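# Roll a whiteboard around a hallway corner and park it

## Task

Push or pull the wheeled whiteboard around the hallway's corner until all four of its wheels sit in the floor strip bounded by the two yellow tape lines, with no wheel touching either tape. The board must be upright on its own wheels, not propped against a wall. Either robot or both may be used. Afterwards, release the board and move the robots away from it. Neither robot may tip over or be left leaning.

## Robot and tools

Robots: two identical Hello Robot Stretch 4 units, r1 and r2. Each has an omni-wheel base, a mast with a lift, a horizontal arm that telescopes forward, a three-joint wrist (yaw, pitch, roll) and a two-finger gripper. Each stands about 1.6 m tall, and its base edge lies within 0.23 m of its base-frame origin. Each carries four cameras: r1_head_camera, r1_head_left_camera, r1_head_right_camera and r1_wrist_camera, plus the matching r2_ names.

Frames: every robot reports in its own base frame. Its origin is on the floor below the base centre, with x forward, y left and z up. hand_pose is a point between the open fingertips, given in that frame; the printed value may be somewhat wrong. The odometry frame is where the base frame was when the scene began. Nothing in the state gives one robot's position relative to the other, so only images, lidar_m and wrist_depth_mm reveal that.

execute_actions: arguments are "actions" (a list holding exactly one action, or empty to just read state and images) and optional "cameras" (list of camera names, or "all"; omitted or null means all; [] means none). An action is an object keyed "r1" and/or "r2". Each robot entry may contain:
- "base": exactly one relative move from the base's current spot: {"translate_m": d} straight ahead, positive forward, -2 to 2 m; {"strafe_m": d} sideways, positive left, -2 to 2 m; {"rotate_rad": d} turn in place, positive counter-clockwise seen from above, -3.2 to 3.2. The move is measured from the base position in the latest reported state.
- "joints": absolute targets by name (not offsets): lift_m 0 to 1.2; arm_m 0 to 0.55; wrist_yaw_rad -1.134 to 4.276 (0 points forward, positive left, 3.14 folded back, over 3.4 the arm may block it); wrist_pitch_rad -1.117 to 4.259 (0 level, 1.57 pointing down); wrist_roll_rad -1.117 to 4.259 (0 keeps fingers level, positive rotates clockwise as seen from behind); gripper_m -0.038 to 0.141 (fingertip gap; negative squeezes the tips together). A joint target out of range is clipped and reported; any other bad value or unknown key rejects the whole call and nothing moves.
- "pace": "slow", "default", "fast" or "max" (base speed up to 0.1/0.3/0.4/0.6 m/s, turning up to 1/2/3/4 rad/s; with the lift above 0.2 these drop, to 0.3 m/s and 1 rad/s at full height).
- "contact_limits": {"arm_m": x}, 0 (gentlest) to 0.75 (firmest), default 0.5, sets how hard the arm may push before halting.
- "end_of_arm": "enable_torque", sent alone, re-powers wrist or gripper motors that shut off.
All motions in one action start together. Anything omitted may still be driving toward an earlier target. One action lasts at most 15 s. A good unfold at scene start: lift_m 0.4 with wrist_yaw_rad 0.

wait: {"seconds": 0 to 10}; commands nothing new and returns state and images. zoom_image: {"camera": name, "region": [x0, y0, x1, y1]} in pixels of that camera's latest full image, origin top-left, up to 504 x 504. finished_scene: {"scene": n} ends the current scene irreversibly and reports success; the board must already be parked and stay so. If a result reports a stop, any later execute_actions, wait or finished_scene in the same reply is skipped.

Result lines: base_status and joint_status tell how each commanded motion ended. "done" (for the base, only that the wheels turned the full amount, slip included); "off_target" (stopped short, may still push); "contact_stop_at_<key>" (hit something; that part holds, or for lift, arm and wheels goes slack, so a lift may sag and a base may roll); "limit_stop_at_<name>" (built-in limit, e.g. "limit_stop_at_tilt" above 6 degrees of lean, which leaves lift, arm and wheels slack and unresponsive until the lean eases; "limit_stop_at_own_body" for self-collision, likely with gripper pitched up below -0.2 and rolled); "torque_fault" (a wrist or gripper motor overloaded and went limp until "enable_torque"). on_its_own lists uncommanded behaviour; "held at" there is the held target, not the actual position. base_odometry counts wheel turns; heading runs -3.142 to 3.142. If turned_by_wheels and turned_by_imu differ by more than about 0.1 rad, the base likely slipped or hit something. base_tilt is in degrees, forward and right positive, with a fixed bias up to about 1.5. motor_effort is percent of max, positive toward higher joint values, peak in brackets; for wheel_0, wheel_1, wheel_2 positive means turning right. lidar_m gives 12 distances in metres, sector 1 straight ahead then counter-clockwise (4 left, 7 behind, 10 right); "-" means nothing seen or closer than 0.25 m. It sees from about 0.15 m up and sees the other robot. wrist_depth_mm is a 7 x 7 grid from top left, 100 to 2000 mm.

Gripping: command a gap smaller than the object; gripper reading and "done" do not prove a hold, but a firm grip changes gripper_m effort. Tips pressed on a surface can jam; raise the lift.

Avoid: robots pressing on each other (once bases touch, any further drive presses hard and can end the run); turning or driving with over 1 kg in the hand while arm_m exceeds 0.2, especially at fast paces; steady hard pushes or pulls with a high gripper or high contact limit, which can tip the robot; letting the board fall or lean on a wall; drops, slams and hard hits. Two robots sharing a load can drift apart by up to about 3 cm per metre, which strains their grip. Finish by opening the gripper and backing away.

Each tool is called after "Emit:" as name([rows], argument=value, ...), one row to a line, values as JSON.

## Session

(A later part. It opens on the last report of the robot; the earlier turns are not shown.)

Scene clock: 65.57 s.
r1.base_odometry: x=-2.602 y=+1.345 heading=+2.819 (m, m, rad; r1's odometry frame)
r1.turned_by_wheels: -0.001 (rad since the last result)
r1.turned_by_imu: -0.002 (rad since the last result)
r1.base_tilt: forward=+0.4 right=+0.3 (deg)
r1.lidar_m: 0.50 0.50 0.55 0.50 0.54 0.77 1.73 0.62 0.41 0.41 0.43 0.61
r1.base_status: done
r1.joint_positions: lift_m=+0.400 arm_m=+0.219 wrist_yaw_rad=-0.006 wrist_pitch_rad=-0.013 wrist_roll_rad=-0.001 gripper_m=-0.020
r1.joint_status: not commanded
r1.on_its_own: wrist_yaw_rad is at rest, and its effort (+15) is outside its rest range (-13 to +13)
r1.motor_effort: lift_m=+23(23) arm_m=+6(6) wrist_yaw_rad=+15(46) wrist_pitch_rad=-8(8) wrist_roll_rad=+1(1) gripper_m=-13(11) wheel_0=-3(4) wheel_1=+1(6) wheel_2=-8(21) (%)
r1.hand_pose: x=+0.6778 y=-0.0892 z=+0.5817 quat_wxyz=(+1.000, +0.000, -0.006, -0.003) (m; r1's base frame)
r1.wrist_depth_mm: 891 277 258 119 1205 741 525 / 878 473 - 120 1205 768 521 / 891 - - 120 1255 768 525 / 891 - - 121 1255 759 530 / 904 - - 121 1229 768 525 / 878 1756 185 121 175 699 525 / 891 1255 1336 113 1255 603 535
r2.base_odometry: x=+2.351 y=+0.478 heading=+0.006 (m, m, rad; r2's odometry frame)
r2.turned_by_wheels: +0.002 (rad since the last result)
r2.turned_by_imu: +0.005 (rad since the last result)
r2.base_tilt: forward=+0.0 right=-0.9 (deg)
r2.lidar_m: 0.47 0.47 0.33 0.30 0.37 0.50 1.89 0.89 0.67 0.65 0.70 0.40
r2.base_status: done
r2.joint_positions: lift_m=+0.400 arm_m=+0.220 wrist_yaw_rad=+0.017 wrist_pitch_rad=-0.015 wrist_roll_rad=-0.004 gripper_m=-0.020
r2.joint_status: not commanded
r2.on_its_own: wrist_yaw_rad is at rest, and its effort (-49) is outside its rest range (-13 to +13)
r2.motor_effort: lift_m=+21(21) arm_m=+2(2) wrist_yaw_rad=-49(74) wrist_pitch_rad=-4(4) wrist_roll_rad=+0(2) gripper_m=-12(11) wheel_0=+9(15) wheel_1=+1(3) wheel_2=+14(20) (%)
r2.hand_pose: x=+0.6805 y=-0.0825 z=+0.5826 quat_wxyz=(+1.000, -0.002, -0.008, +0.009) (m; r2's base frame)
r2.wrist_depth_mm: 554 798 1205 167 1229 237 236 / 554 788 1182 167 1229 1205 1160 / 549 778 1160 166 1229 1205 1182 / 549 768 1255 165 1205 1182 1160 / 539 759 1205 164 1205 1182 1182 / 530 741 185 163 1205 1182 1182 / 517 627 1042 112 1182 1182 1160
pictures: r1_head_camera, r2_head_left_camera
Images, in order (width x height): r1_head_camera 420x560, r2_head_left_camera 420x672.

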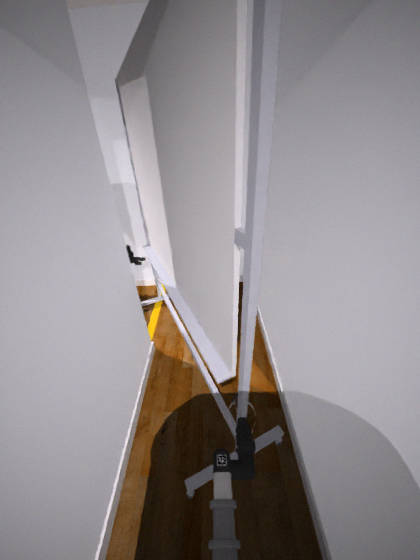

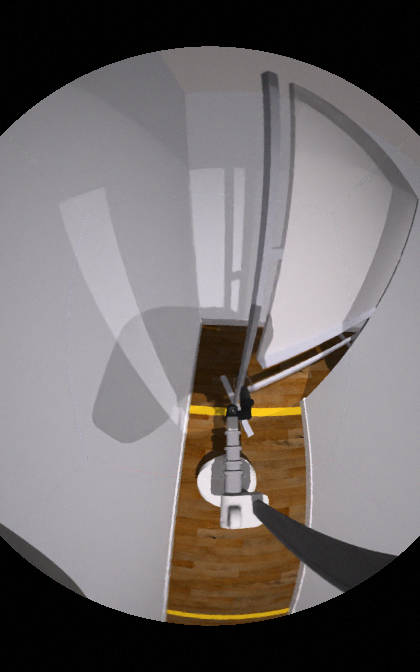

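Emit:
execute_actions([
  {"r2":{"base":{"strafe_m":0.05},"pace":"slow"},"r1":{"base":{"strafe_m":-0.05},"joints":{"arm_m":0.265},"pace":"slow"}},
], cameras=[])

Emit:
execute_actions([
  {"r2":{"base":{"translate_m":-0.15},"pace":"slow"},"r1":{"base":{"translate_m":0.085},"pace":"slow"}},
], cameras=[])

Emit:
execute_actions([
  {"r2":{"base":{"translate_m":-0.15},"pace":"slow"},"r1":{"base":{"translate_m":0.11},"pace":"slow"}},
], cameras=["r2_head_left_camera","r1_head_camera"])

Scene clock: 68.00 s.
r1.base_odometry: x=-2.586 y=+1.392 heading=+2.820 (m, m, rad; r1's odometry frame)
r1.turned_by_wheels: +0.001 (rad since the last result)
r1.turned_by_imu: +0.001 (rad since the last result)
r1.base_tilt: forward=+0.4 right=+0.4 (deg)
r1.lidar_m: 0.54 0.53 0.59 0.55 0.58 0.84 1.57 0.57 0.39 0.35 0.37 0.55
r1.base_status: done
r1.joint_positions: lift_m=+0.400 arm_m=+0.263 wrist_yaw_rad=+0.004 wrist_pitch_rad=-0.013 wrist_roll_rad=-0.001 gripper_m=-0.020
r1.joint_status: all done
r1.on_its_own: wrist_yaw_rad is at rest, and its effort (-14) is outside its rest range (-13 to +13)
r1.motor_effort: lift_m=+23(23) arm_m=+9(14) wrist_yaw_rad=-14(23) wrist_pitch_rad=-7(8) wrist_roll_rad=+2(2) gripper_m=-13(14) wheel_0=+9(9) wheel_1=+3(1) wheel_2=+2(7) (%)
r1.hand_pose: x=+0.7230 y=-0.0863 z=+0.5817 quat_wxyz=(+1.000, +0.000, -0.007, +0.002) (m; r1's base frame)
r1.wrist_depth_mm: 917 256 241 119 1281 676 473 / 931 469 477 119 1336 683 466 / 931 - - 120 1336 699 473 / 946 - - 120 1336 707 469 / 931 - - 121 1336 707 466 / 917 1661 184 121 180 640 469 / 917 1255 1336 112 1160 580 477
r2.base_odometry: x=+2.351 y=+0.528 heading=+0.005 (m, m, rad; r2's odometry frame)
r2.turned_by_wheels: +0.000 (rad since the last result)
r2.turned_by_imu: -0.001 (rad since the last result)
r2.base_tilt: forward=+0.0 right=-0.8 (deg)
r2.lidar_m: 0.50 0.40 0.28 0.27 0.29 0.46 1.51 0.96 0.73 0.69 0.73 0.39
r2.base_status: done
r2.joint_positions: lift_m=+0.400 arm_m=+0.220 wrist_yaw_rad=-0.003 wrist_pitch_rad=-0.015 wrist_roll_rad=-0.004 gripper_m=-0.020
r2.joint_status: not commanded
r2.motor_effort: lift_m=+21(21) arm_m=+2(2) wrist_yaw_rad=+7(49) wrist_pitch_rad=-6(6) wrist_roll_rad=+1(2) gripper_m=-12(14) wheel_0=-9(8) wheel_1=+1(8) wheel_2=+3(14) (%)
r2.hand_pose: x=+0.6788 y=-0.0882 z=+0.5824 quat_wxyz=(+1.000, -0.002, -0.007, -0.001) (m; r2's base frame)
r2.wrist_depth_mm: 517 759 1229 167 1229 238 237 / 517 750 1255 167 1255 1205 1205 / 517 750 1255 166 1229 1205 1205 / 512 732 1229 167 1255 1229 1205 / 504 723 1229 167 1205 1205 1205 / 496 707 976 166 187 1205 1229 / 488 647 1098 112 1229 1205 1205
pictures: none
No camera images: the call's "cameras" was empty. Leave "cameras" out to get every camera's image.

Scene clock: 70.77 s.
r1.base_odometry: x=-2.666 y=+1.419 heading=+2.820 (m, m, rad; r1's odometry frame)
r1.turned_by_wheels: +0.000 (rad since the last result)
r1.turned_by_imu: -0.001 (rad since the last result)
r1.base_tilt: forward=+0.4 right=+0.5 (deg)
r1.lidar_m: 0.51 0.48 0.59 0.57 0.59 0.82 1.59 0.53 0.39 0.35 0.36 0.52
r1.base_status: done
r1.joint_positions: lift_m=+0.400 arm_m=+0.264 wrist_yaw_rad=+0.004 wrist_pitch_rad=-0.013 wrist_roll_rad=-0.001 gripper_m=-0.019
r1.joint_status: not commanded
r1.on_its_own: wrist_yaw_rad is at rest, and its effort (-14) is outside its rest range (-13 to +13)
r1.motor_effort: lift_m=+23(23) arm_m=+6(9) wrist_yaw_rad=-14(26) wrist_pitch_rad=-9(9) wrist_roll_rad=+1(1) gripper_m=-15(14) wheel_0=-1(10) wheel_1=+3(8) wheel_2=-3(16) (%)
r1.hand_pose: x=+0.7236 y=-0.0863 z=+0.5816 quat_wxyz=(+1.000, +0.000, -0.006, +0.002) (m; r1's base frame)
r1.wrist_depth_mm: 1983 243 259 121 1255 661 466 / 1921 366 1983 121 1281 668 459 / 1983 1430 1921 122 1138 683 462 / 1983 1921 1983 122 1160 691 466 / 1983 1983 1983 122 1160 691 462 / 1464 1708 183 123 180 627 459 / 1281 1255 1366 112 1160 574 469
r2.base_odometry: x=+2.201 y=+0.527 heading=+0.005 (m, m, rad; r2's odometry frame)
r2.turned_by_wheels: +0.000 (rad since the last result)
r2.turned_by_imu: +0.001 (rad since the last result)
r2.base_tilt: forward=+0.1 right=-0.9 (deg)
r2.lidar_m: 0.55 0.38 0.28 0.27 0.28 0.46 1.54 0.97 0.71 0.67 0.74 0.43
r2.base_status: done
r2.joint_positions: lift_m=+0.400 arm_m=+0.220 wrist_yaw_rad=+0.006 wrist_pitch_rad=-0.015 wrist_roll_rad=-0.004 gripper_m=-0.020
r2.joint_status: not commanded
r2.on_its_own: wrist_yaw_rad is at rest, and its effort (-18) is outside its rest range (-13 to +13)
r2.motor_effort: lift_m=+21(21) arm_m=+2(2) wrist_yaw_rad=-18(47) wrist_pitch_rad=-6(7) wrist_roll_rad=-1(1) gripper_m=-14(13) wheel_0=-3(11) wheel_1=-6(4) wheel_2=+10(20) (%)
r2.hand_pose: x=+0.6795 y=-0.0857 z=+0.5824 quat_wxyz=(+1.000, -0.002, -0.007, +0.003) (m; r2's base frame)
r2.wrist_depth_mm: 521 741 1281 170 1397 236 237 / 512 750 1281 171 1366 1366 1336 / 512 732 1397 170 1366 1336 1336 / 504 723 1336 169 1366 1366 1336 / 500 715 1308 169 1366 1336 1336 / 492 691 931 171 185 1336 1336 / 484 603 1078 112 1336 1229 1308
pictures: none
No camera images: the call's "cameras" was empty. Leave "cameras" out to get every camera's image.

Scene clock: 73.53 s.
r1.base_odometry: x=-2.770 y=+1.454 heading=+2.819 (m, m, rad; r1's odometry frame)
r1.turned_by_wheels: +0.000 (rad since the last result)
r1.turned_by_imu: -0.002 (rad since the last result)
r1.base_tilt: forward=+0.4 right=+0.3 (deg)
r1.lidar_m: 0.48 0.42 0.60 0.56 0.60 0.84 1.63 0.56 0.39 0.35 0.35 0.52
r1.base_status: done
r1.joint_positions: lift_m=+0.400 arm_m=+0.264 wrist_yaw_rad=+0.000 wrist_pitch_rad=-0.013 wrist_roll_rad=-0.001 gripper_m=-0.019
r1.joint_status: not commanded
r1.motor_effort: lift_m=+23(23) arm_m=+6(6) wrist_yaw_rad=-2(29) wrist_pitch_rad=-8(9) wrist_roll_rad=+1(3) gripper_m=-15(16) wheel_0=-2(6) wheel_1=+1(4) wheel_2=-5(17) (%)
r1.hand_pose: x=+0.7233 y=-0.0875 z=+0.5817 quat_wxyz=(+1.000, +0.000, -0.006, +0.000) (m; r1's base frame)
r1.wrist_depth_mm: 265 242 1808 121 1042 640 459 / 449 407 1863 121 1078 661 445 / 991 1808 1921 121 1098 661 455 / 1863 1921 1863 122 1118 668 455 / 1863 1863 1863 122 1078 661 455 / 1756 1863 182 123 174 615 452 / 1336 615 1336 112 1118 559 462
r2.base_odometry: x=+2.051 y=+0.526 heading=+0.006 (m, m, rad; r2's odometry frame)
r2.turned_by_wheels: +0.001 (rad since the last result)
r2.turned_by_imu: +0.002 (rad since the last result)
r2.base_tilt: forward=+0.1 right=-0.9 (deg)
r2.lidar_m: 0.58 0.43 0.31 0.26 0.33 0.46 1.61 0.97 0.71 0.67 0.74 0.45
r2.base_status: done
r2.joint_positions: lift_m=+0.400 arm_m=+0.220 wrist_yaw_rad=+0.010 wrist_pitch_rad=-0.015 wrist_roll_rad=-0.004 gripper_m=-0.020
r2.joint_status: not commanded
r2.on_its_own: wrist_yaw_rad is at rest, and its effort (-28) is outside its rest range (-13 to +13)
r2.motor_effort: lift_m=+21(21) arm_m=+2(2) wrist_yaw_rad=-28(48) wrist_pitch_rad=-6(7) wrist_roll_rad=-1(1) gripper_m=-14(13) wheel_0=+1(7) wheel_1=-3(7) wheel_2=+11(11) (%)
r2.hand_pose: x=+0.6799 y=-0.0846 z=+0.5825 quat_wxyz=(+1.000, -0.002, -0.008, +0.005) (m; r2's base frame)
r2.wrist_depth_mm: 512 750 1255 171 255 237 237 / 512 741 1255 171 1537 1537 359 / 512 723 1205 173 1537 1499 1464 / 508 723 1205 172 1537 1499 1499 / 504 707 1308 171 1537 1537 1499 / 492 691 190 170 187 1499 1464 / 480 597 1098 112 1366 1229 1281
pictures: r1_head_camera, r2_head_left_camera
Images, in order (width x height): r1_head_camera 420x560, r2_head_left_camera 420x672.

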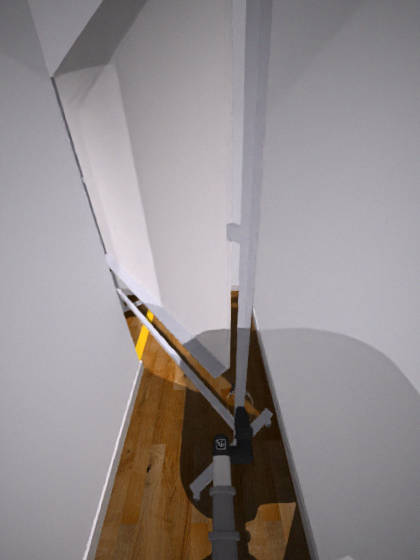

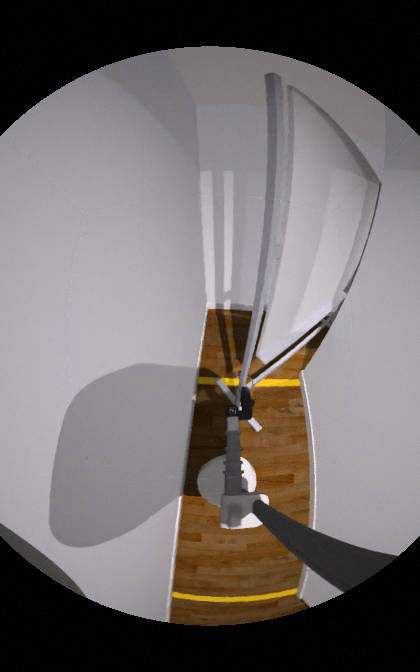

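Emit:
execute_actions([
  {"r2":{"base":{"translate_m":-0.15},"pace":"slow"},"r1":{"base":{"translate_m":0.14},"pace":"slow"}},
], cameras=[])

Emit:
execute_actions([
  {"r2":{"base":{"translate_m":-0.15},"pace":"slow"},"r1":{"base":{"translate_m":0.18},"pace":"slow"}},
], cameras=[])

Emit:
execute_actions([
  {"r2":{"base":{"translate_m":-0.12},"pace":"slow"},"r1":{"base":{"translate_m":0.2},"pace":"slow"}},
], cameras=["r2_head_left_camera","r1_head_camera"])

Scene clock: 78.07 s.
r1.base_odometry: x=-2.903 y=+1.499 heading=+2.819 (m, m, rad; r1's odometry frame)
r1.turned_by_wheels: -0.001 (rad since the last result)
r1.turned_by_imu: -0.003 (rad since the last result)
r1.base_tilt: forward=+0.4 right=+0.4 (deg)
r1.lidar_m: 0.41 0.84 0.57 0.56 0.59 0.84 1.59 0.57 0.39 0.34 0.38 0.51
r1.base_status: done
r1.joint_positions: lift_m=+0.400 arm_m=+0.264 wrist_yaw_rad=-0.006 wrist_pitch_rad=-0.013 wrist_roll_rad=-0.001 gripper_m=-0.020
r1.joint_status: not commanded
r1.on_its_own: wrist_yaw_rad is at rest, and its effort (+15) is outside its rest range (-13 to +13)
r1.motor_effort: lift_m=+23(23) arm_m=+6(6) wrist_yaw_rad=+15(30) wrist_pitch_rad=-6(9) wrist_roll_rad=+2(1) gripper_m=-17(17) wheel_0=+0(4) wheel_1=+3(4) wheel_2=-11(18) (%)
r1.hand_pose: x=+0.7228 y=-0.0891 z=+0.5819 quat_wxyz=(+1.000, +0.000, -0.007, -0.003) (m; r1's base frame)
r1.wrist_depth_mm: 243 243 1708 120 1008 615 442 / 353 1661 1661 120 1042 634 445 / 1708 1708 1661 121 1042 640 436 / 1708 1708 1661 121 1042 647 439 / 1708 1708 1708 122 1060 640 442 / 1708 1708 183 123 175 591 436 / 1281 1255 1366 112 1042 504 449
r2.base_odometry: x=+1.902 y=+0.525 heading=+0.007 (m, m, rad; r2's odometry frame)
r2.turned_by_wheels: +0.001 (rad since the last result)
r2.turned_by_imu: +0.001 (rad since the last result)
r2.base_tilt: forward=+0.0 right=-0.8 (deg)
r2.lidar_m: 0.57 0.40 0.29 0.29 0.31 0.50 1.73 0.90 0.68 0.66 0.71 0.46
r2.base_status: done
r2.joint_positions: lift_m=+0.400 arm_m=+0.220 wrist_yaw_rad=+0.011 wrist_pitch_rad=-0.015 wrist_roll_rad=-0.004 gripper_m=-0.020
r2.joint_status: not commanded
r2.on_its_own: wrist_yaw_rad is at rest, and its effort (-33) is outside its rest range (-13 to +13)
r2.motor_effort: lift_m=+21(21) arm_m=+2(2) wrist_yaw_rad=-33(38) wrist_pitch_rad=-6(6) wrist_roll_rad=-3(1) gripper_m=-12(13) wheel_0=+1(5) wheel_1=+0(10) wheel_2=+10(14) (%)
r2.hand_pose: x=+0.6800 y=-0.0842 z=+0.5825 quat_wxyz=(+1.000, -0.002, -0.007, +0.006) (m; r2's base frame)
r2.wrist_depth_mm: 517 741 1281 173 244 237 525 / 517 741 1255 173 1661 357 359 / 517 741 1229 173 1661 1661 1618 / 512 723 1182 174 1708 1661 1618 / 508 707 1160 173 1661 1618 1618 / 496 699 190 171 189 1661 1618 / 488 609 1098 112 1336 1255 891
pictures: none
No camera images: the call's "cameras" was empty. Leave "cameras" out to get every camera's image.

Scene clock: 81.13 s.
r1.base_odometry: x=-3.073 y=+1.556 heading=+2.818 (m, m, rad; r1's odometry frame)
r1.turned_by_wheels: -0.001 (rad since the last result)
r1.turned_by_imu: -0.002 (rad since the last result)
r1.base_tilt: forward=+0.3 right=+0.4 (deg)
r1.lidar_m: 0.39 0.77 0.60 0.56 0.60 0.84 1.61 0.52 0.38 0.35 0.39 0.51
r1.base_status: done
r1.joint_positions: lift_m=+0.400 arm_m=+0.264 wrist_yaw_rad=-0.010 wrist_pitch_rad=-0.013 wrist_roll_rad=-0.001 gripper_m=-0.019
r1.joint_status: not commanded
r1.on_its_own: wrist_yaw_rad is at rest, and its effort (+27) is outside its rest range (-13 to +13)
r1.motor_effort: lift_m=+23(23) arm_m=+6(6) wrist_yaw_rad=+27(26) wrist_pitch_rad=-6(8) wrist_roll_rad=+3(2) gripper_m=-15(16) wheel_0=-2(4) wheel_1=+1(4) wheel_2=-12(15) (%)
r1.hand_pose: x=+0.7224 y=-0.0902 z=+0.5819 quat_wxyz=(+1.000, +0.000, -0.007, -0.005) (m; r1's base frame)
r1.wrist_depth_mm: 243 1499 1499 121 960 597 430 / 1499 1499 1464 121 976 609 433 / 1499 1499 1499 121 991 615 427 / 1499 1464 1537 122 1008 615 427 / 1537 1499 1499 122 991 615 430 / 1537 1499 183 123 176 564 439 / 1336 1281 1366 112 991 496 433
r2.base_odometry: x=+1.752 y=+0.524 heading=+0.007 (m, m, rad; r2's odometry frame)
r2.turned_by_wheels: +0.000 (rad since the last result)
r2.turned_by_imu: +0.000 (rad since the last result)
r2.base_tilt: forward=+0.1 right=-0.8 (deg)
r2.lidar_m: 0.58 0.44 0.33 0.28 0.34 0.50 1.83 0.93 0.69 0.65 0.69 0.51
r2.base_status: done
r2.joint_positions: lift_m=+0.400 arm_m=+0.220 wrist_yaw_rad=+0.003 wrist_pitch_rad=-0.015 wrist_roll_rad=-0.004 gripper_m=-0.020
r2.joint_status: not commanded
r2.motor_effort: lift_m=+21(21) arm_m=+2(2) wrist_yaw_rad=-9(32) wrist_pitch_rad=-5(7) wrist_roll_rad=-1(0) gripper_m=-11(18) wheel_0=+0(4) wheel_1=+0(5) wheel_2=+6(14) (%)
r2.hand_pose: x=+0.6793 y=-0.0864 z=+0.5825 quat_wxyz=(+1.000, -0.002, -0.008, +0.002) (m; r2's base frame)
r2.wrist_depth_mm: 539 778 1336 173 242 258 1756 / 539 768 1308 174 1863 357 1756 / 530 759 1281 175 1808 1808 1756 / 535 759 1255 173 1808 1808 1808 / 525 750 1366 172 1863 1863 1808 / 517 732 190 170 186 1808 1537 / 504 615 1160 112 1366 580 1281
pictures: none
No camera images: the call's "cameras" was empty. Leave "cameras" out to get every camera's image.

Scene clock: 84.40 s.
r1.base_odometry: x=-3.263 y=+1.619 heading=+2.817 (m, m, rad; r1's odometry frame)
r1.turned_by_wheels: -0.001 (rad since the last result)
r1.turned_by_imu: +0.000 (rad since the last result)
r1.base_tilt: forward=+0.4 right=+0.3 (deg)
r1.lidar_m: 0.34 0.73 0.61 0.56 0.60 0.84 1.59 0.56 0.37 0.35 0.37 0.54
r1.base_status: done
r1.joint_positions: lift_m=+0.400 arm_m=+0.264 wrist_yaw_rad=-0.010 wrist_pitch_rad=-0.013 wrist_roll_rad=-0.001 gripper_m=-0.020
r1.joint_status: not commanded
r1.on_its_own: wrist_yaw_rad is at rest, and its effort (+28) is outside its rest range (-13 to +13)
r1.motor_effort: lift_m=+23(23) arm_m=+6(6) wrist_yaw_rad=+28(42) wrist_pitch_rad=-6(8) wrist_roll_rad=+2(1) gripper_m=-13(16) wheel_0=-4(19) wheel_1=+1(5) wheel_2=-13(15) (%)
r1.hand_pose: x=+0.7224 y=-0.0904 z=+0.5818 quat_wxyz=(+1.000, -0.001, -0.007, -0.005) (m; r1's base frame)
r1.wrist_depth_mm: 1281 1308 1308 121 960 597 427 / 1308 1308 1308 121 976 609 427 / 1281 1308 1308 122 991 609 424 / 1336 1281 1308 122 991 621 424 / 1281 1336 1308 123 991 615 427 / 1308 1308 186 123 177 564 430 / 1308 1308 1308 113 976 484 427
r2.base_odometry: x=+1.632 y=+0.523 heading=+0.007 (m, m, rad; r2's odometry frame)
r2.turned_by_wheels: +0.000 (rad since the last result)
r2.turned_by_imu: -0.001 (rad since the last result)
r2.base_tilt: forward=+0.1 right=-0.8 (deg)
r2.lidar_m: 0.58 0.45 0.33 0.30 0.34 0.52 2.18 0.88 0.69 0.66 0.69 0.55
r2.base_status: done
r2.joint_positions: lift_m=+0.400 arm_m=+0.220 wrist_yaw_rad=-0.001 wrist_pitch_rad=-0.015 wrist_roll_rad=-0.004 gripper_m=-0.020
r2.joint_status: not commanded
r2.motor_effort: lift_m=+21(21) arm_m=+1(2) wrist_yaw_rad=+4(25) wrist_pitch_rad=-5(8) wrist_roll_rad=-2(0) gripper_m=-7(21) wheel_0=+0(14) wheel_1=-3(8) wheel_2=+1(14) (%)
r2.hand_pose: x=+0.6791 y=-0.0878 z=+0.5826 quat_wxyz=(+1.000, -0.002, -0.008, -0.001) (m; r2's base frame)
r2.wrist_depth_mm: 554 798 1397 171 242 1921 1397 / 554 798 1366 169 392 455 1921 / 554 788 1499 168 1983 1921 1921 / 549 778 1464 169 1983 1921 1537 / 539 778 1430 170 1983 1983 1921 / 530 750 1025 169 186 1708 1537 / 521 640 1205 112 1336 946 1229
pictures: r1_head_camera, r2_head_left_camera
Images, in order (width x height): r1_head_camera 420x560, r2_head_left_camera 420x672.

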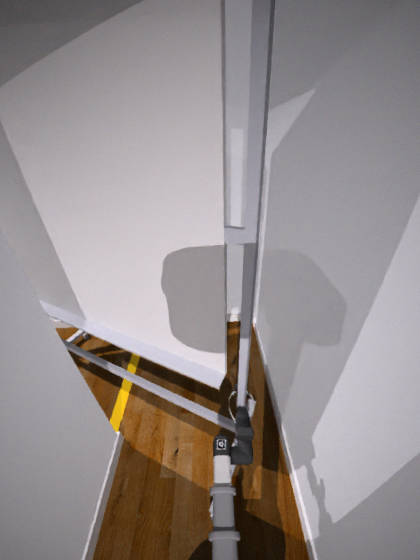

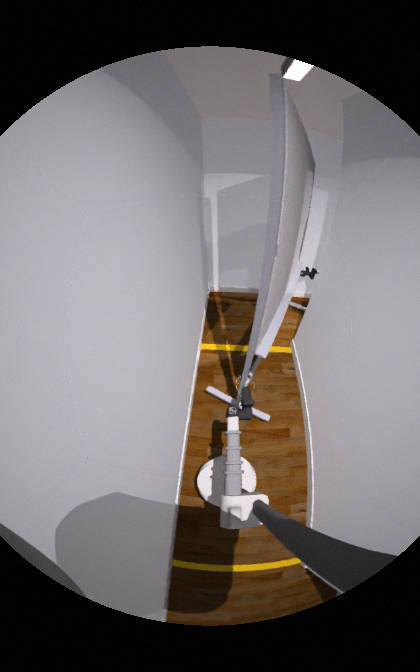

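Emit:
execute_actions([
  {"r2":{"base":{"translate_m":-0.1},"pace":"slow"},"r1":{"base":{"translate_m":0.2},"pace":"slow"}},
], cameras=[])

Emit:
execute_actions([
  {"r2":{"base":{"translate_m":-0.06},"pace":"slow"},"r1":{"base":{"translate_m":0.2},"pace":"slow"}},
], cameras=[])

Emit:
execute_actions([
  {"r2":{"base":{"translate_m":-0.04},"pace":"slow"},"r1":{"base":{"translate_m":0.32},"pace":"slow"}},
], cameras=[])

Emit:
execute_actions([
  {"r1":{"joints":{"gripper_m":0.14}}},
], cameras=[])

Emit:
execute_actions([
  {"r1":{"joints":{"arm_m":0}}},
], cameras=[])

Emit:
execute_actions([
  {"r2":{"base":{"translate_m":-0.75},"pace":"slow","joints":{"arm_m":0.1}}},
], cameras=["r2_head_left_camera","r1_head_left_camera"])

Scene clock: 88.80 s.
r1.base_odometry: x=-3.452 y=+1.682 heading=+2.817 (m, m, rad; r1's odometry frame)
r1.turned_by_wheels: +0.001 (rad since the last result)
r1.turned_by_imu: +0.006 (rad since the last result)
r1.base_tilt: forward=+0.4 right=+0.4 (deg)
r1.lidar_m: 0.35 0.67 0.61 0.54 0.60 0.86 1.54 0.53 0.39 0.35 0.36 0.51
r1.base_status: done
r1.joint_positions: lift_m=+0.400 arm_m=+0.264 wrist_yaw_rad=+0.000 wrist_pitch_rad=-0.013 wrist_roll_rad=-0.001 gripper_m=-0.020
r1.joint_status: not commanded
r1.motor_effort: lift_m=+23(23) arm_m=+6(6) wrist_yaw_rad=-3(75) wrist_pitch_rad=-7(8) wrist_roll_rad=+1(2) gripper_m=-14(19) wheel_0=+6(29) wheel_1=+5(13) wheel_2=-2(17) (%)
r1.hand_pose: x=+0.7234 y=-0.0873 z=+0.5817 quat_wxyz=(+1.000, -0.001, -0.007, +0.000) (m; r1's base frame)
r1.wrist_depth_mm: 1078 1098 1060 122 1060 640 452 / 1098 1098 1098 122 1078 654 445 / 1118 1098 1098 123 1078 661 449 / 1118 1098 1098 124 1060 661 452 / 1118 1118 1118 124 1078 668 455 / 1138 1118 185 124 181 615 452 / 1182 1118 1098 114 1078 554 455
r2.base_odometry: x=+1.532 y=+0.522 heading=+0.007 (m, m, rad; r2's odometry frame)
r2.turned_by_wheels: +0.000 (rad since the last result)
r2.turned_by_imu: -0.002 (rad since the last result)
r2.base_tilt: forward=+0.0 right=-0.9 (deg)
r2.lidar_m: 0.59 0.47 0.32 0.30 0.34 0.52 1.90 0.90 0.67 0.65 0.69 0.59
r2.base_status: done
r2.joint_positions: lift_m=+0.400 arm_m=+0.221 wrist_yaw_rad=-0.002 wrist_pitch_rad=-0.015 wrist_roll_rad=-0.004 gripper_m=-0.020
r2.joint_status: not commanded
r2.motor_effort: lift_m=+21(21) arm_m=-2(3) wrist_yaw_rad=+3(24) wrist_pitch_rad=-7(10) wrist_roll_rad=-2(1) gripper_m=-10(20) wheel_0=-5(18) wheel_1=-3(12) wheel_2=+5(17) (%)
r2.hand_pose: x=+0.6798 y=-0.0879 z=+0.5824 quat_wxyz=(+1.000, -0.002, -0.007, -0.001) (m; r2's base frame)
r2.wrist_depth_mm: 564 820 1576 167 243 - 917 / 564 820 1576 167 347 - 904 / 564 809 1537 167 - - 917 / 559 798 1499 166 - - 946 / 554 788 1464 166 - - 946 / 539 768 1060 167 187 1756 946 / 530 699 1138 112 1308 1205 960
pictures: none
No camera images: the call's "cameras" was empty. Leave "cameras" out to get every camera's image.

Scene clock: 92.07 s.
r1.base_odometry: x=-3.642 y=+1.746 heading=+2.818 (m, m, rad; r1's odometry frame)
r1.turned_by_wheels: +0.001 (rad since the last result)
r1.turned_by_imu: +0.008 (rad since the last result)
r1.base_tilt: forward=+0.4 right=+0.4 (deg)
r1.lidar_m: 0.35 0.63 0.59 0.57 0.60 0.85 1.50 0.53 0.38 0.35 0.36 0.54
r1.base_status: done
r1.joint_positions: lift_m=+0.400 arm_m=+0.264 wrist_yaw_rad=+0.001 wrist_pitch_rad=-0.013 wrist_roll_rad=-0.001 gripper_m=-0.020
r1.joint_status: not commanded
r1.motor_effort: lift_m=+23(23) arm_m=+6(6) wrist_yaw_rad=-3(80) wrist_pitch_rad=-7(8) wrist_roll_rad=+2(4) gripper_m=-14(16) wheel_0=+7(31) wheel_1=+4(10) wheel_2=-3(15) (%)
r1.hand_pose: x=+0.7234 y=-0.0872 z=+0.5818 quat_wxyz=(+1.000, -0.001, -0.007, +0.000) (m; r1's base frame)
r1.wrist_depth_mm: 904 904 866 125 854 668 469 / 904 891 891 125 866 676 455 / 904 891 891 126 866 691 466 / 904 904 878 126 866 691 466 / 917 904 891 126 866 691 466 / 904 904 185 127 180 634 459 / 917 931 891 116 878 539 469
r2.base_odometry: x=+1.473 y=+0.522 heading=+0.007 (m, m, rad; r2's odometry frame)
r2.turned_by_wheels: +0.000 (rad since the last result)
r2.turned_by_imu: -0.002 (rad since the last result)
r2.base_tilt: forward=+0.0 right=-0.8 (deg)
r2.lidar_m: 0.55 0.45 0.34 0.32 0.34 0.50 2.19 0.90 0.66 0.65 0.68 0.60
r2.base_status: done
r2.joint_positions: lift_m=+0.400 arm_m=+0.221 wrist_yaw_rad=-0.001 wrist_pitch_rad=-0.015 wrist_roll_rad=-0.004 gripper_m=-0.020
r2.joint_status: not commanded
r2.motor_effort: lift_m=+21(21) arm_m=-4(4) wrist_yaw_rad=+2(25) wrist_pitch_rad=-7(10) wrist_roll_rad=+0(1) gripper_m=-10(19) wheel_0=-5(16) wheel_1=-5(12) wheel_2=+5(20) (%)
r2.hand_pose: x=+0.6800 y=-0.0876 z=+0.5824 quat_wxyz=(+1.000, -0.002, -0.007, +0.000) (m; r2's base frame)
r2.wrist_depth_mm: 569 831 1618 164 243 - 904 / 569 831 1618 164 349 - 904 / 569 798 1618 163 - - 931 / 564 809 1499 163 - - 917 / 559 788 1499 163 - - 946 / 544 778 1078 163 186 1661 946 / 535 707 1138 112 1308 1229 960
pictures: none
No camera images: the call's "cameras" was empty. Leave "cameras" out to get every camera's image.

Scene clock: 96.53 s.
r1.base_odometry: x=-3.945 y=+1.847 heading=+2.818 (m, m, rad; r1's odometry frame)
r1.turned_by_wheels: +0.001 (rad since the last result)
r1.turned_by_imu: +0.008 (rad since the last result)
r1.base_tilt: forward=+0.5 right=+0.5 (deg)
r1.lidar_m: 0.35 0.59 0.81 0.56 0.60 0.82 1.45 0.53 0.36 0.35 0.38 0.53
r1.base_status: done
r1.joint_positions: lift_m=+0.400 arm_m=+0.264 wrist_yaw_rad=+0.000 wrist_pitch_rad=-0.013 wrist_roll_rad=-0.001 gripper_m=-0.020
r1.joint_status: not commanded
r1.motor_effort: lift_m=+23(23) arm_m=+6(6) wrist_yaw_rad=-2(64) wrist_pitch_rad=-7(7) wrist_roll_rad=+4(3) gripper_m=-13(14) wheel_0=+6(29) wheel_1=+5(11) wheel_2=-4(9) (%)
r1.hand_pose: x=+0.7234 y=-0.0874 z=+0.5818 quat_wxyz=(+1.000, -0.001, -0.007, +0.000) (m; r1's base frame)
r1.wrist_depth_mm: 574 564 559 128 549 539 488 / 574 569 564 129 549 539 477 / 580 569 559 129 549 544 484 / 580 569 564 130 549 549 484 / 580 574 569 130 554 549 484 / 580 574 185 131 185 549 477 / 580 580 564 119 559 554 488
r2.base_odometry: x=+1.433 y=+0.521 heading=+0.006 (m, m, rad; r2's odometry frame)
r2.turned_by_wheels: +0.000 (rad since the last result)
r2.turned_by_imu: -0.002 (rad since the last result)
r2.base_tilt: forward=+0.0 right=-0.8 (deg)
r2.lidar_m: 0.57 0.49 0.31 0.30 0.35 0.49 1.73 0.90 0.68 0.64 0.68 0.65
r2.base_status: done
r2.joint_positions: lift_m=+0.400 arm_m=+0.221 wrist_yaw_rad=+0.002 wrist_pitch_rad=-0.015 wrist_roll_rad=-0.005 gripper_m=-0.020
r2.joint_status: not commanded
r2.motor_effort: lift_m=+21(21) arm_m=-4(4) wrist_yaw_rad=-5(32) wrist_pitch_rad=-6(10) wrist_roll_rad=-1(1) gripper_m=-10(19) wheel_0=-7(12) wheel_1=-4(9) wheel_2=+7(20) (%)
r2.hand_pose: x=+0.6802 y=-0.0869 z=+0.5824 quat_wxyz=(+1.000, -0.002, -0.007, +0.001) (m; r2's base frame)
r2.wrist_depth_mm: 569 831 1618 160 1042 - 904 / 569 831 1576 160 - - 904 / 569 831 1576 160 - - 917 / 564 809 1537 160 - - 931 / 554 788 1464 160 - - 931 / 549 778 1078 160 188 1576 946 / 535 707 640 112 1366 1205 946
pictures: none
No camera images: the call's "cameras" was empty. Leave "cameras" out to get every camera's image.

Scene clock: 99.03 s.
r1.base_odometry: x=-3.945 y=+1.847 heading=+2.818 (m, m, rad; r1's odometry frame)
r1.turned_by_wheels: +0.000 (rad since the last result)
r1.turned_by_imu: +0.000 (rad since the last result)
r1.base_tilt: forward=+0.5 right=+0.4 (deg)
r1.lidar_m: 0.36 0.59 0.81 0.57 0.58 0.87 1.47 0.53 0.37 0.34 0.38 0.54
r1.base_status: not commanded
r1.joint_positions: lift_m=+0.400 arm_m=+0.264 wrist_yaw_rad=-0.001 wrist_pitch_rad=-0.013 wrist_roll_rad=-0.001 gripper_m=+0.140
r1.joint_status: all done
r1.motor_effort: lift_m=+23(23) arm_m=+6(6) wrist_yaw_rad=+1(2) wrist_pitch_rad=-7(6) wrist_roll_rad=+3(3) gripper_m=+3(16) wheel_0=+6(7) wheel_1=+4(5) wheel_2=-4(4) (%)
r1.hand_pose: x=+0.7233 y=-0.0877 z=+0.5818 quat_wxyz=(+1.000, -0.001, -0.007, +0.000) (m; r1's base frame)
r1.wrist_depth_mm: 569 564 559 141 549 539 484 / 574 569 564 142 549 544 477 / 574 569 559 142 554 549 480 / 580 569 564 143 554 544 484 / 580 569 564 143 554 549 484 / 585 580 559 144 559 544 477 / 591 574 569 121 559 554 484
r2.base_odometry: x=+1.433 y=+0.521 heading=+0.006 (m, m, rad; r2's odometry frame)
r2.turned_by_wheels: +0.000 (rad since the last result)
r2.turned_by_imu: -0.001 (rad since the last result)
r2.base_tilt: forward=+0.0 right=-0.9 (deg)
r2.lidar_m: 0.59 0.45 0.33 0.30 0.33 0.53 1.71 0.91 0.66 0.64 0.71 0.63
r2.base_status: not commanded
r2.joint_positions: lift_m=+0.400 arm_m=+0.221 wrist_yaw_rad=+0.002 wrist_pitch_rad=-0.015 wrist_roll_rad=-0.005 gripper_m=-0.020
r2.joint_status: not commanded
r2.motor_effort: lift_m=+21(21) arm_m=-4(4) wrist_yaw_rad=-5(6) wrist_pitch_rad=-7(6) wrist_roll_rad=-1(1) gripper_m=-14(13) wheel_0=-7(7) wheel_1=-3(4) wheel_2=+6(6) (%)
r2.hand_pose: x=+0.6802 y=-0.0869 z=+0.5824 quat_wxyz=(+1.000, -0.002, -0.007, +0.001) (m; r2's base frame)
r2.wrist_depth_mm: 574 831 1661 160 1042 - 904 / 569 820 1618 160 - - 904 / 569 820 1576 160 - - 917 / 564 809 1499 160 - - 931 / 559 788 1464 160 - - 931 / 544 778 1060 160 189 1576 946 / 535 707 640 112 1336 1205 960
pictures: none
No camera images: the call's "cameras" was empty. Leave "cameras" out to get every camera's image.

Scene clock: 100.93 s.
r1.base_odometry: x=-3.945 y=+1.847 heading=+2.818 (m, m, rad; r1's odometry frame)
r1.turned_by_wheels: +0.000 (rad since the last result)
r1.turned_by_imu: +0.000 (rad since the last result)
r1.base_tilt: forward=+0.4 right=+0.5 (deg)
r1.lidar_m: 0.37 0.58 0.83 0.56 0.62 0.83 1.44 0.54 0.37 0.34 0.37 0.53
r1.base_status: not commanded
r1.joint_positions: lift_m=+0.400 arm_m=+0.001 wrist_yaw_rad=+0.000 wrist_pitch_rad=-0.013 wrist_roll_rad=-0.001 gripper_m=+0.140
r1.joint_status: all done
r1.motor_effort: lift_m=+23(23) arm_m=-7(7) wrist_yaw_rad=-2(7) wrist_pitch_rad=-6(7) wrist_roll_rad=+3(3) gripper_m=+2(1) wheel_0=+2(5) wheel_1=+2(4) wheel_2=-2(4) (%)
r1.hand_pose: x=+0.4606 y=-0.0874 z=+0.5818 quat_wxyz=(+1.000, -0.001, -0.007, +0.000) (m; r1's base frame)
r1.wrist_depth_mm: 418 415 413 809 809 691 477 / 418 404 415 831 820 691 469 / 854 854 831 831 820 699 477 / 842 854 831 831 809 707 477 / 866 854 842 820 820 661 477 / 854 854 842 407 820 210 469 / 854 854 854 126 820 683 480
r2.base_odometry: x=+1.433 y=+0.521 heading=+0.006 (m, m, rad; r2's odometry frame)
r2.turned_by_wheels: +0.000 (rad since the last result)
r2.turned_by_imu: +0.000 (rad since the last result)
r2.base_tilt: forward=+0.0 right=-0.8 (deg)
r2.lidar_m: 0.58 0.44 0.31 0.32 0.34 0.49 1.72 0.88 0.65 0.64 0.67 0.63
r2.base_status: not commanded
r2.joint_positions: lift_m=+0.400 arm_m=+0.221 wrist_yaw_rad=+0.002 wrist_pitch_rad=-0.015 wrist_roll_rad=-0.005 gripper_m=-0.020
r2.joint_status: not commanded
r2.motor_effort: lift_m=+21(21) arm_m=-4(4) wrist_yaw_rad=-6(5) wrist_pitch_rad=-7(7) wrist_roll_rad=+0(0) gripper_m=-11(13) wheel_0=-7(7) wheel_1=-3(3) wheel_2=+6(6) (%)
r2.hand_pose: x=+0.6802 y=-0.0870 z=+0.5824 quat_wxyz=(+1.000, -0.002, -0.007, +0.001) (m; r2's base frame)
r2.wrist_depth_mm: 574 831 1618 160 1042 - 904 / 574 820 1618 160 - - 891 / 569 820 1576 160 - - 917 / 564 798 1537 160 - - 946 / 559 788 1499 160 - - 946 / 544 768 1060 160 189 1576 960 / 535 707 640 112 1336 1205 946
pictures: none
No camera images: the call's "cameras" was empty. Leave "cameras" out to get every camera's image.

Scene clock: 109.70 s.
r1.base_odometry: x=-3.945 y=+1.847 heading=+2.818 (m, m, rad; r1's odometry frame)
r1.turned_by_wheels: +0.000 (rad since the last result)
r1.turned_by_imu: +0.000 (rad since the last result)
r1.base_tilt: forward=+0.5 right=+0.4 (deg)
r1.lidar_m: 1.01 1.04 0.79 0.57 0.57 0.87 1.47 0.55 0.39 0.35 0.38 0.52
r1.base_status: not commanded
r1.joint_positions: lift_m=+0.400 arm_m=+0.001 wrist_yaw_rad=+0.000 wrist_pitch_rad=-0.013 wrist_roll_rad=-0.001 gripper_m=+0.140
r1.joint_status: not commanded
r1.motor_effort: lift_m=+23(23) arm_m=-7(7) wrist_yaw_rad=-2(2) wrist_pitch_rad=-8(8) wrist_roll_rad=+3(2) gripper_m=+3(0) wheel_0=+2(2) wheel_1=+2(2) wheel_2=-1(1) (%)
r1.hand_pose: x=+0.4606 y=-0.0874 z=+0.5818 quat_wxyz=(+1.000, -0.001, -0.007, +0.000) (m; r1's base frame)
r1.wrist_depth_mm: 842 842 831 820 798 683 477 / 854 831 831 820 798 699 469 / 854 842 831 820 809 707 473 / 854 842 831 820 809 707 480 / 854 842 831 831 820 654 477 / 866 854 831 820 820 210 477 / 866 854 842 126 820 691 484
r2.base_odometry: x=+0.683 y=+0.517 heading=+0.006 (m, m, rad; r2's odometry frame)
r2.turned_by_wheels: +0.000 (rad since the last result)
r2.turned_by_imu: -0.006 (rad since the last result)
r2.base_tilt: forward=+0.1 right=-0.8 (deg)
r2.lidar_m: 0.49 0.51 0.34 0.33 0.40 0.56 1.40 1.42 1.11 0.61 0.64 0.51
r2.base_status: done
r2.joint_positions: lift_m=+0.400 arm_m=+0.102 wrist_yaw_rad=+0.005 wrist_pitch_rad=-0.013 wrist_roll_rad=-0.005 gripper_m=-0.020
r2.joint_status: all done
r2.motor_effort: lift_m=+21(21) arm_m=-13(22) wrist_yaw_rad=-13(46) wrist_pitch_rad=-11(11) wrist_roll_rad=+0(2) gripper_m=-12(24) wheel_0=-6(13) wheel_1=-4(9) wheel_2=+11(24) (%)
r2.hand_pose: x=+0.5621 y=-0.0860 z=+0.5820 quat_wxyz=(+1.000, -0.002, -0.007, +0.002) (m; r2's base frame)
r2.wrist_depth_mm: 627 904 1808 170 1808 1229 842 / 621 904 1756 170 1808 1255 842 / 621 891 1708 169 - 1308 854 / 621 891 1661 169 - 1336 878 / 609 878 1661 169 - 1336 878 / 603 854 1255 169 185 1366 878 / 585 778 1229 112 1336 1078 917
pictures: r1_head_left_camera, r2_head_left_camera
Images, in order (width x height): r1_head_left_camera 420x672, r2_head_left_camera 420x672.

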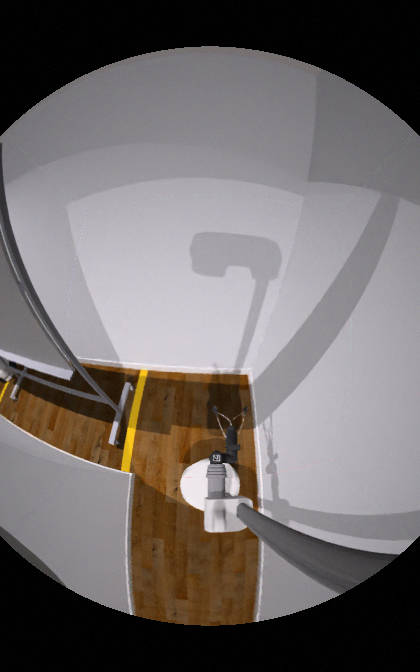

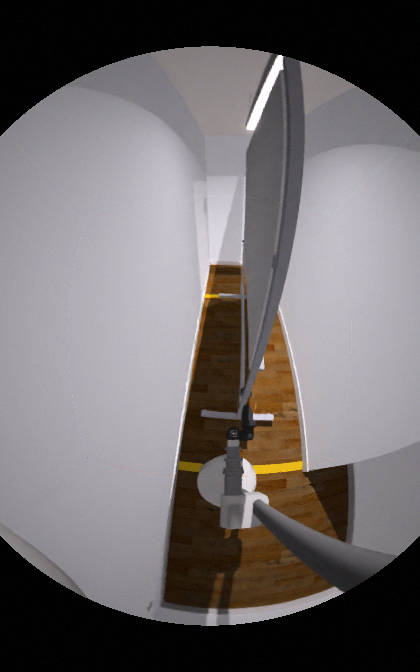

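Emit:
execute_actions([
  {"r2":{"base":{"translate_m":-0.14},"pace":"slow"}},
], cameras=[])

Emit:
execute_actions([
  {"r2":{"joints":{"gripper_m":0.14}}},
], cameras=[])

Emit:
execute_actions([
  {"r2":{"base":{"translate_m":-0.4}}},
], cameras=["r2_head_camera"])

Emit:
finished_scene(scene=2)

Scene clock: 112.87 s.
r1.base_odometry: x=-3.945 y=+1.847 heading=+2.818 (m, m, rad; r1's odometry frame)
r1.turned_by_wheels: +0.000 (rad since the last result)
r1.turned_by_imu: +0.000 (rad since the last result)
r1.base_tilt: forward=+0.3 right=+0.4 (deg)
r1.lidar_m: 1.00 1.06 0.95 0.58 0.59 0.86 1.49 0.52 0.39 0.34 0.38 0.53
r1.base_status: not commanded
r1.joint_positions: lift_m=+0.400 arm_m=+0.001 wrist_yaw_rad=+0.000 wrist_pitch_rad=-0.013 wrist_roll_rad=-0.001 gripper_m=+0.140
r1.joint_status: not commanded
r1.motor_effort: lift_m=+23(23) arm_m=-7(7) wrist_yaw_rad=-3(3) wrist_pitch_rad=-7(6) wrist_roll_rad=+2(2) gripper_m=+4(1) wheel_0=+2(2) wheel_1=+2(2) wheel_2=-1(1) (%)
r1.hand_pose: x=+0.4606 y=-0.0874 z=+0.5818 quat_wxyz=(+1.000, -0.001, -0.007, +0.000) (m; r1's base frame)
r1.wrist_depth_mm: 854 842 831 820 809 676 477 / 842 842 820 820 809 691 469 / 854 842 842 831 820 707 473 / 854 842 831 820 820 707 477 / 866 866 842 831 820 654 477 / 866 842 842 831 831 210 473 / 866 854 854 126 831 691 484
r2.base_odometry: x=+0.544 y=+0.516 heading=+0.006 (m, m, rad; r2's odometry frame)
r2.turned_by_wheels: +0.000 (rad since the last result)
r2.turned_by_imu: -0.001 (rad since the last result)
r2.base_tilt: forward=+0.1 right=-0.9 (deg)
r2.lidar_m: 0.48 0.52 0.37 0.36 0.40 0.58 1.22 1.29 1.10 0.62 0.65 0.52
r2.base_status: done
r2.joint_positions: lift_m=+0.400 arm_m=+0.102 wrist_yaw_rad=+0.005 wrist_pitch_rad=-0.013 wrist_roll_rad=-0.005 gripper_m=-0.020
r2.joint_status: not commanded
r2.on_its_own: wrist_yaw_rad is at rest, and its effort (-15) is outside its rest range (-13 to +13)
r2.motor_effort: lift_m=+21(21) arm_m=-13(12) wrist_yaw_rad=-15(21) wrist_pitch_rad=-10(10) wrist_roll_rad=+0(0) gripper_m=-15(20) wheel_0=-6(9) wheel_1=-4(9) wheel_2=+10(18) (%)
r2.hand_pose: x=+0.5621 y=-0.0860 z=+0.5820 quat_wxyz=(+1.000, -0.002, -0.007, +0.003) (m; r2's base frame)
r2.wrist_depth_mm: 634 917 1863 170 1756 1205 842 / 634 917 1756 170 1808 1255 842 / 634 917 1756 169 - 1281 854 / 627 891 1708 169 - 1308 866 / 621 878 1661 169 - 1336 878 / 609 854 1160 169 185 1336 878 / 597 798 1255 112 1366 1078 904
pictures: none
No camera images: the call's "cameras" was empty. Leave "cameras" out to get every camera's image.

Scene clock: 115.37 s.
r1.base_odometry: x=-3.945 y=+1.847 heading=+2.818 (m, m, rad; r1's odometry frame)
r1.turned_by_wheels: +0.000 (rad since the last result)
r1.turned_by_imu: +0.000 (rad since the last result)
r1.base_tilt: forward=+0.5 right=+0.2 (deg)
r1.lidar_m: 1.03 1.09 0.96 0.57 0.59 0.87 1.52 0.54 0.39 0.35 0.38 0.54
r1.base_status: not commanded
r1.joint_positions: lift_m=+0.400 arm_m=+0.001 wrist_yaw_rad=+0.000 wrist_pitch_rad=-0.013 wrist_roll_rad=-0.001 gripper_m=+0.140
r1.joint_status: not commanded
r1.motor_effort: lift_m=+23(23) arm_m=-7(7) wrist_yaw_rad=-2(1) wrist_pitch_rad=-8(7) wrist_roll_rad=+4(3) gripper_m=-1(0) wheel_0=+2(2) wheel_1=+2(2) wheel_2=-2(2) (%)
r1.hand_pose: x=+0.4606 y=-0.0874 z=+0.5818 quat_wxyz=(+1.000, -0.001, -0.007, +0.000) (m; r1's base frame)
r1.wrist_depth_mm: 831 831 820 809 809 683 480 / 842 842 831 820 820 699 469 / 842 842 831 820 809 707 473 / 866 866 842 831 831 707 477 / 854 854 831 820 831 654 480 / 866 854 842 831 820 210 469 / 866 854 854 126 831 691 484
r2.base_odometry: x=+0.543 y=+0.516 heading=+0.006 (m, m, rad; r2's odometry frame)
r2.turned_by_wheels: +0.000 (rad since the last result)
r2.turned_by_imu: -0.001 (rad since the last result)
r2.base_tilt: forward=+0.1 right=-0.8 (deg)
r2.lidar_m: 0.48 0.50 0.39 0.36 0.36 0.57 1.24 1.29 1.12 0.61 0.65 0.51
r2.base_status: not commanded
r2.joint_positions: lift_m=+0.400 arm_m=+0.101 wrist_yaw_rad=+0.000 wrist_pitch_rad=-0.015 wrist_roll_rad=-0.005 gripper_m=+0.140
r2.joint_status: all done
r2.motor_effort: lift_m=+21(21) arm_m=-7(13) wrist_yaw_rad=-2(14) wrist_pitch_rad=-7(10) wrist_roll_rad=-1(1) gripper_m=-3(18) wheel_0=-3(6) wheel_1=-2(4) wheel_2=+4(10) (%)
r2.hand_pose: x=+0.5607 y=-0.0873 z=+0.5823 quat_wxyz=(+1.000, -0.002, -0.007, +0.000) (m; r2's base frame)
r2.wrist_depth_mm: 640 931 1808 172 1756 1182 831 / 647 931 1808 172 1756 1229 831 / 640 917 1808 172 - 1255 842 / 634 904 1756 172 - 1308 854 / 621 891 1708 171 - 1205 866 / 615 750 1336 171 1756 1060 866 / 597 798 1336 112 1397 1205 904
pictures: none
No camera images: the call's "cameras" was empty. Leave "cameras" out to get every camera's image.

Scene clock: 118.17 s.
r1.base_odometry: x=-3.945 y=+1.847 heading=+2.818 (m, m, rad; r1's odometry frame)
r1.turned_by_wheels: +0.000 (rad since the last result)
r1.turned_by_imu: +0.000 (rad since the last result)
r1.base_tilt: forward=+0.3 right=+0.4 (deg)
r1.lidar_m: 1.01 1.07 0.93 0.54 0.61 0.85 1.44 0.53 0.38 0.34 0.32 0.51
r1.base_status: not commanded
r1.joint_positions: lift_m=+0.400 arm_m=+0.001 wrist_yaw_rad=+0.000 wrist_pitch_rad=-0.013 wrist_roll_rad=-0.001 gripper_m=+0.140
r1.joint_status: not commanded
r1.motor_effort: lift_m=+23(23) arm_m=-7(7) wrist_yaw_rad=-1(1) wrist_pitch_rad=-9(8) wrist_roll_rad=+0(3) gripper_m=+2(0) wheel_0=+2(2) wheel_1=+3(3) wheel_2=-2(2) (%)
r1.hand_pose: x=+0.4606 y=-0.0874 z=+0.5818 quat_wxyz=(+1.000, -0.001, -0.007, +0.000) (m; r1's base frame)
r1.wrist_depth_mm: 854 842 842 820 809 683 473 / 854 842 842 820 820 699 469 / 842 854 831 820 820 699 477 / 842 854 842 831 820 715 477 / 854 854 831 831 820 654 477 / 854 854 831 831 820 210 477 / 866 854 854 126 820 699 480
r2.base_odometry: x=+0.144 y=+0.513 heading=+0.006 (m, m, rad; r2's odometry frame)
r2.turned_by_wheels: +0.000 (rad since the last result)
r2.turned_by_imu: -0.001 (rad since the last result)
r2.base_tilt: forward=+0.0 right=-0.9 (deg)
r2.lidar_m: 0.85 0.53 0.39 0.37 0.41 0.59 0.81 0.86 1.11 1.06 0.82 0.90
r2.base_status: done
r2.joint_positions: lift_m=+0.400 arm_m=+0.101 wrist_yaw_rad=+0.000 wrist_pitch_rad=-0.015 wrist_roll_rad=-0.005 gripper_m=+0.140
r2.joint_status: not commanded
r2.motor_effort: lift_m=+21(21) arm_m=-7(7) wrist_yaw_rad=+1(2) wrist_pitch_rad=-7(7) wrist_roll_rad=+3(2) gripper_m=-3(2) wheel_0=-1(5) wheel_1=-3(5) wheel_2=+1(14) (%)
r2.hand_pose: x=+0.5607 y=-0.0874 z=+0.5824 quat_wxyz=(+1.000, -0.002, -0.007, +0.000) (m; r2's base frame)
r2.wrist_depth_mm: 668 976 1921 - - 1160 809 / 668 960 1921 - - 1205 809 / 661 960 1863 1118 - 1205 809 / 654 960 1808 - - 1255 831 / 647 931 1756 - - 1182 842 / 634 788 1397 1983 1661 1008 842 / 621 831 1397 112 1430 1182 866
pictures: r2_head_camera
Images, in order (width x height): r2_head_camera 420x560.

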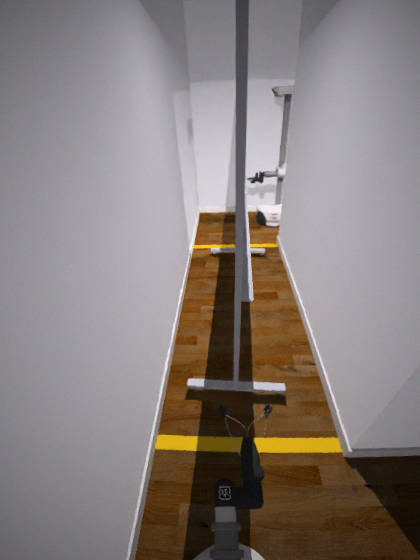

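The scene is finished: the task was done.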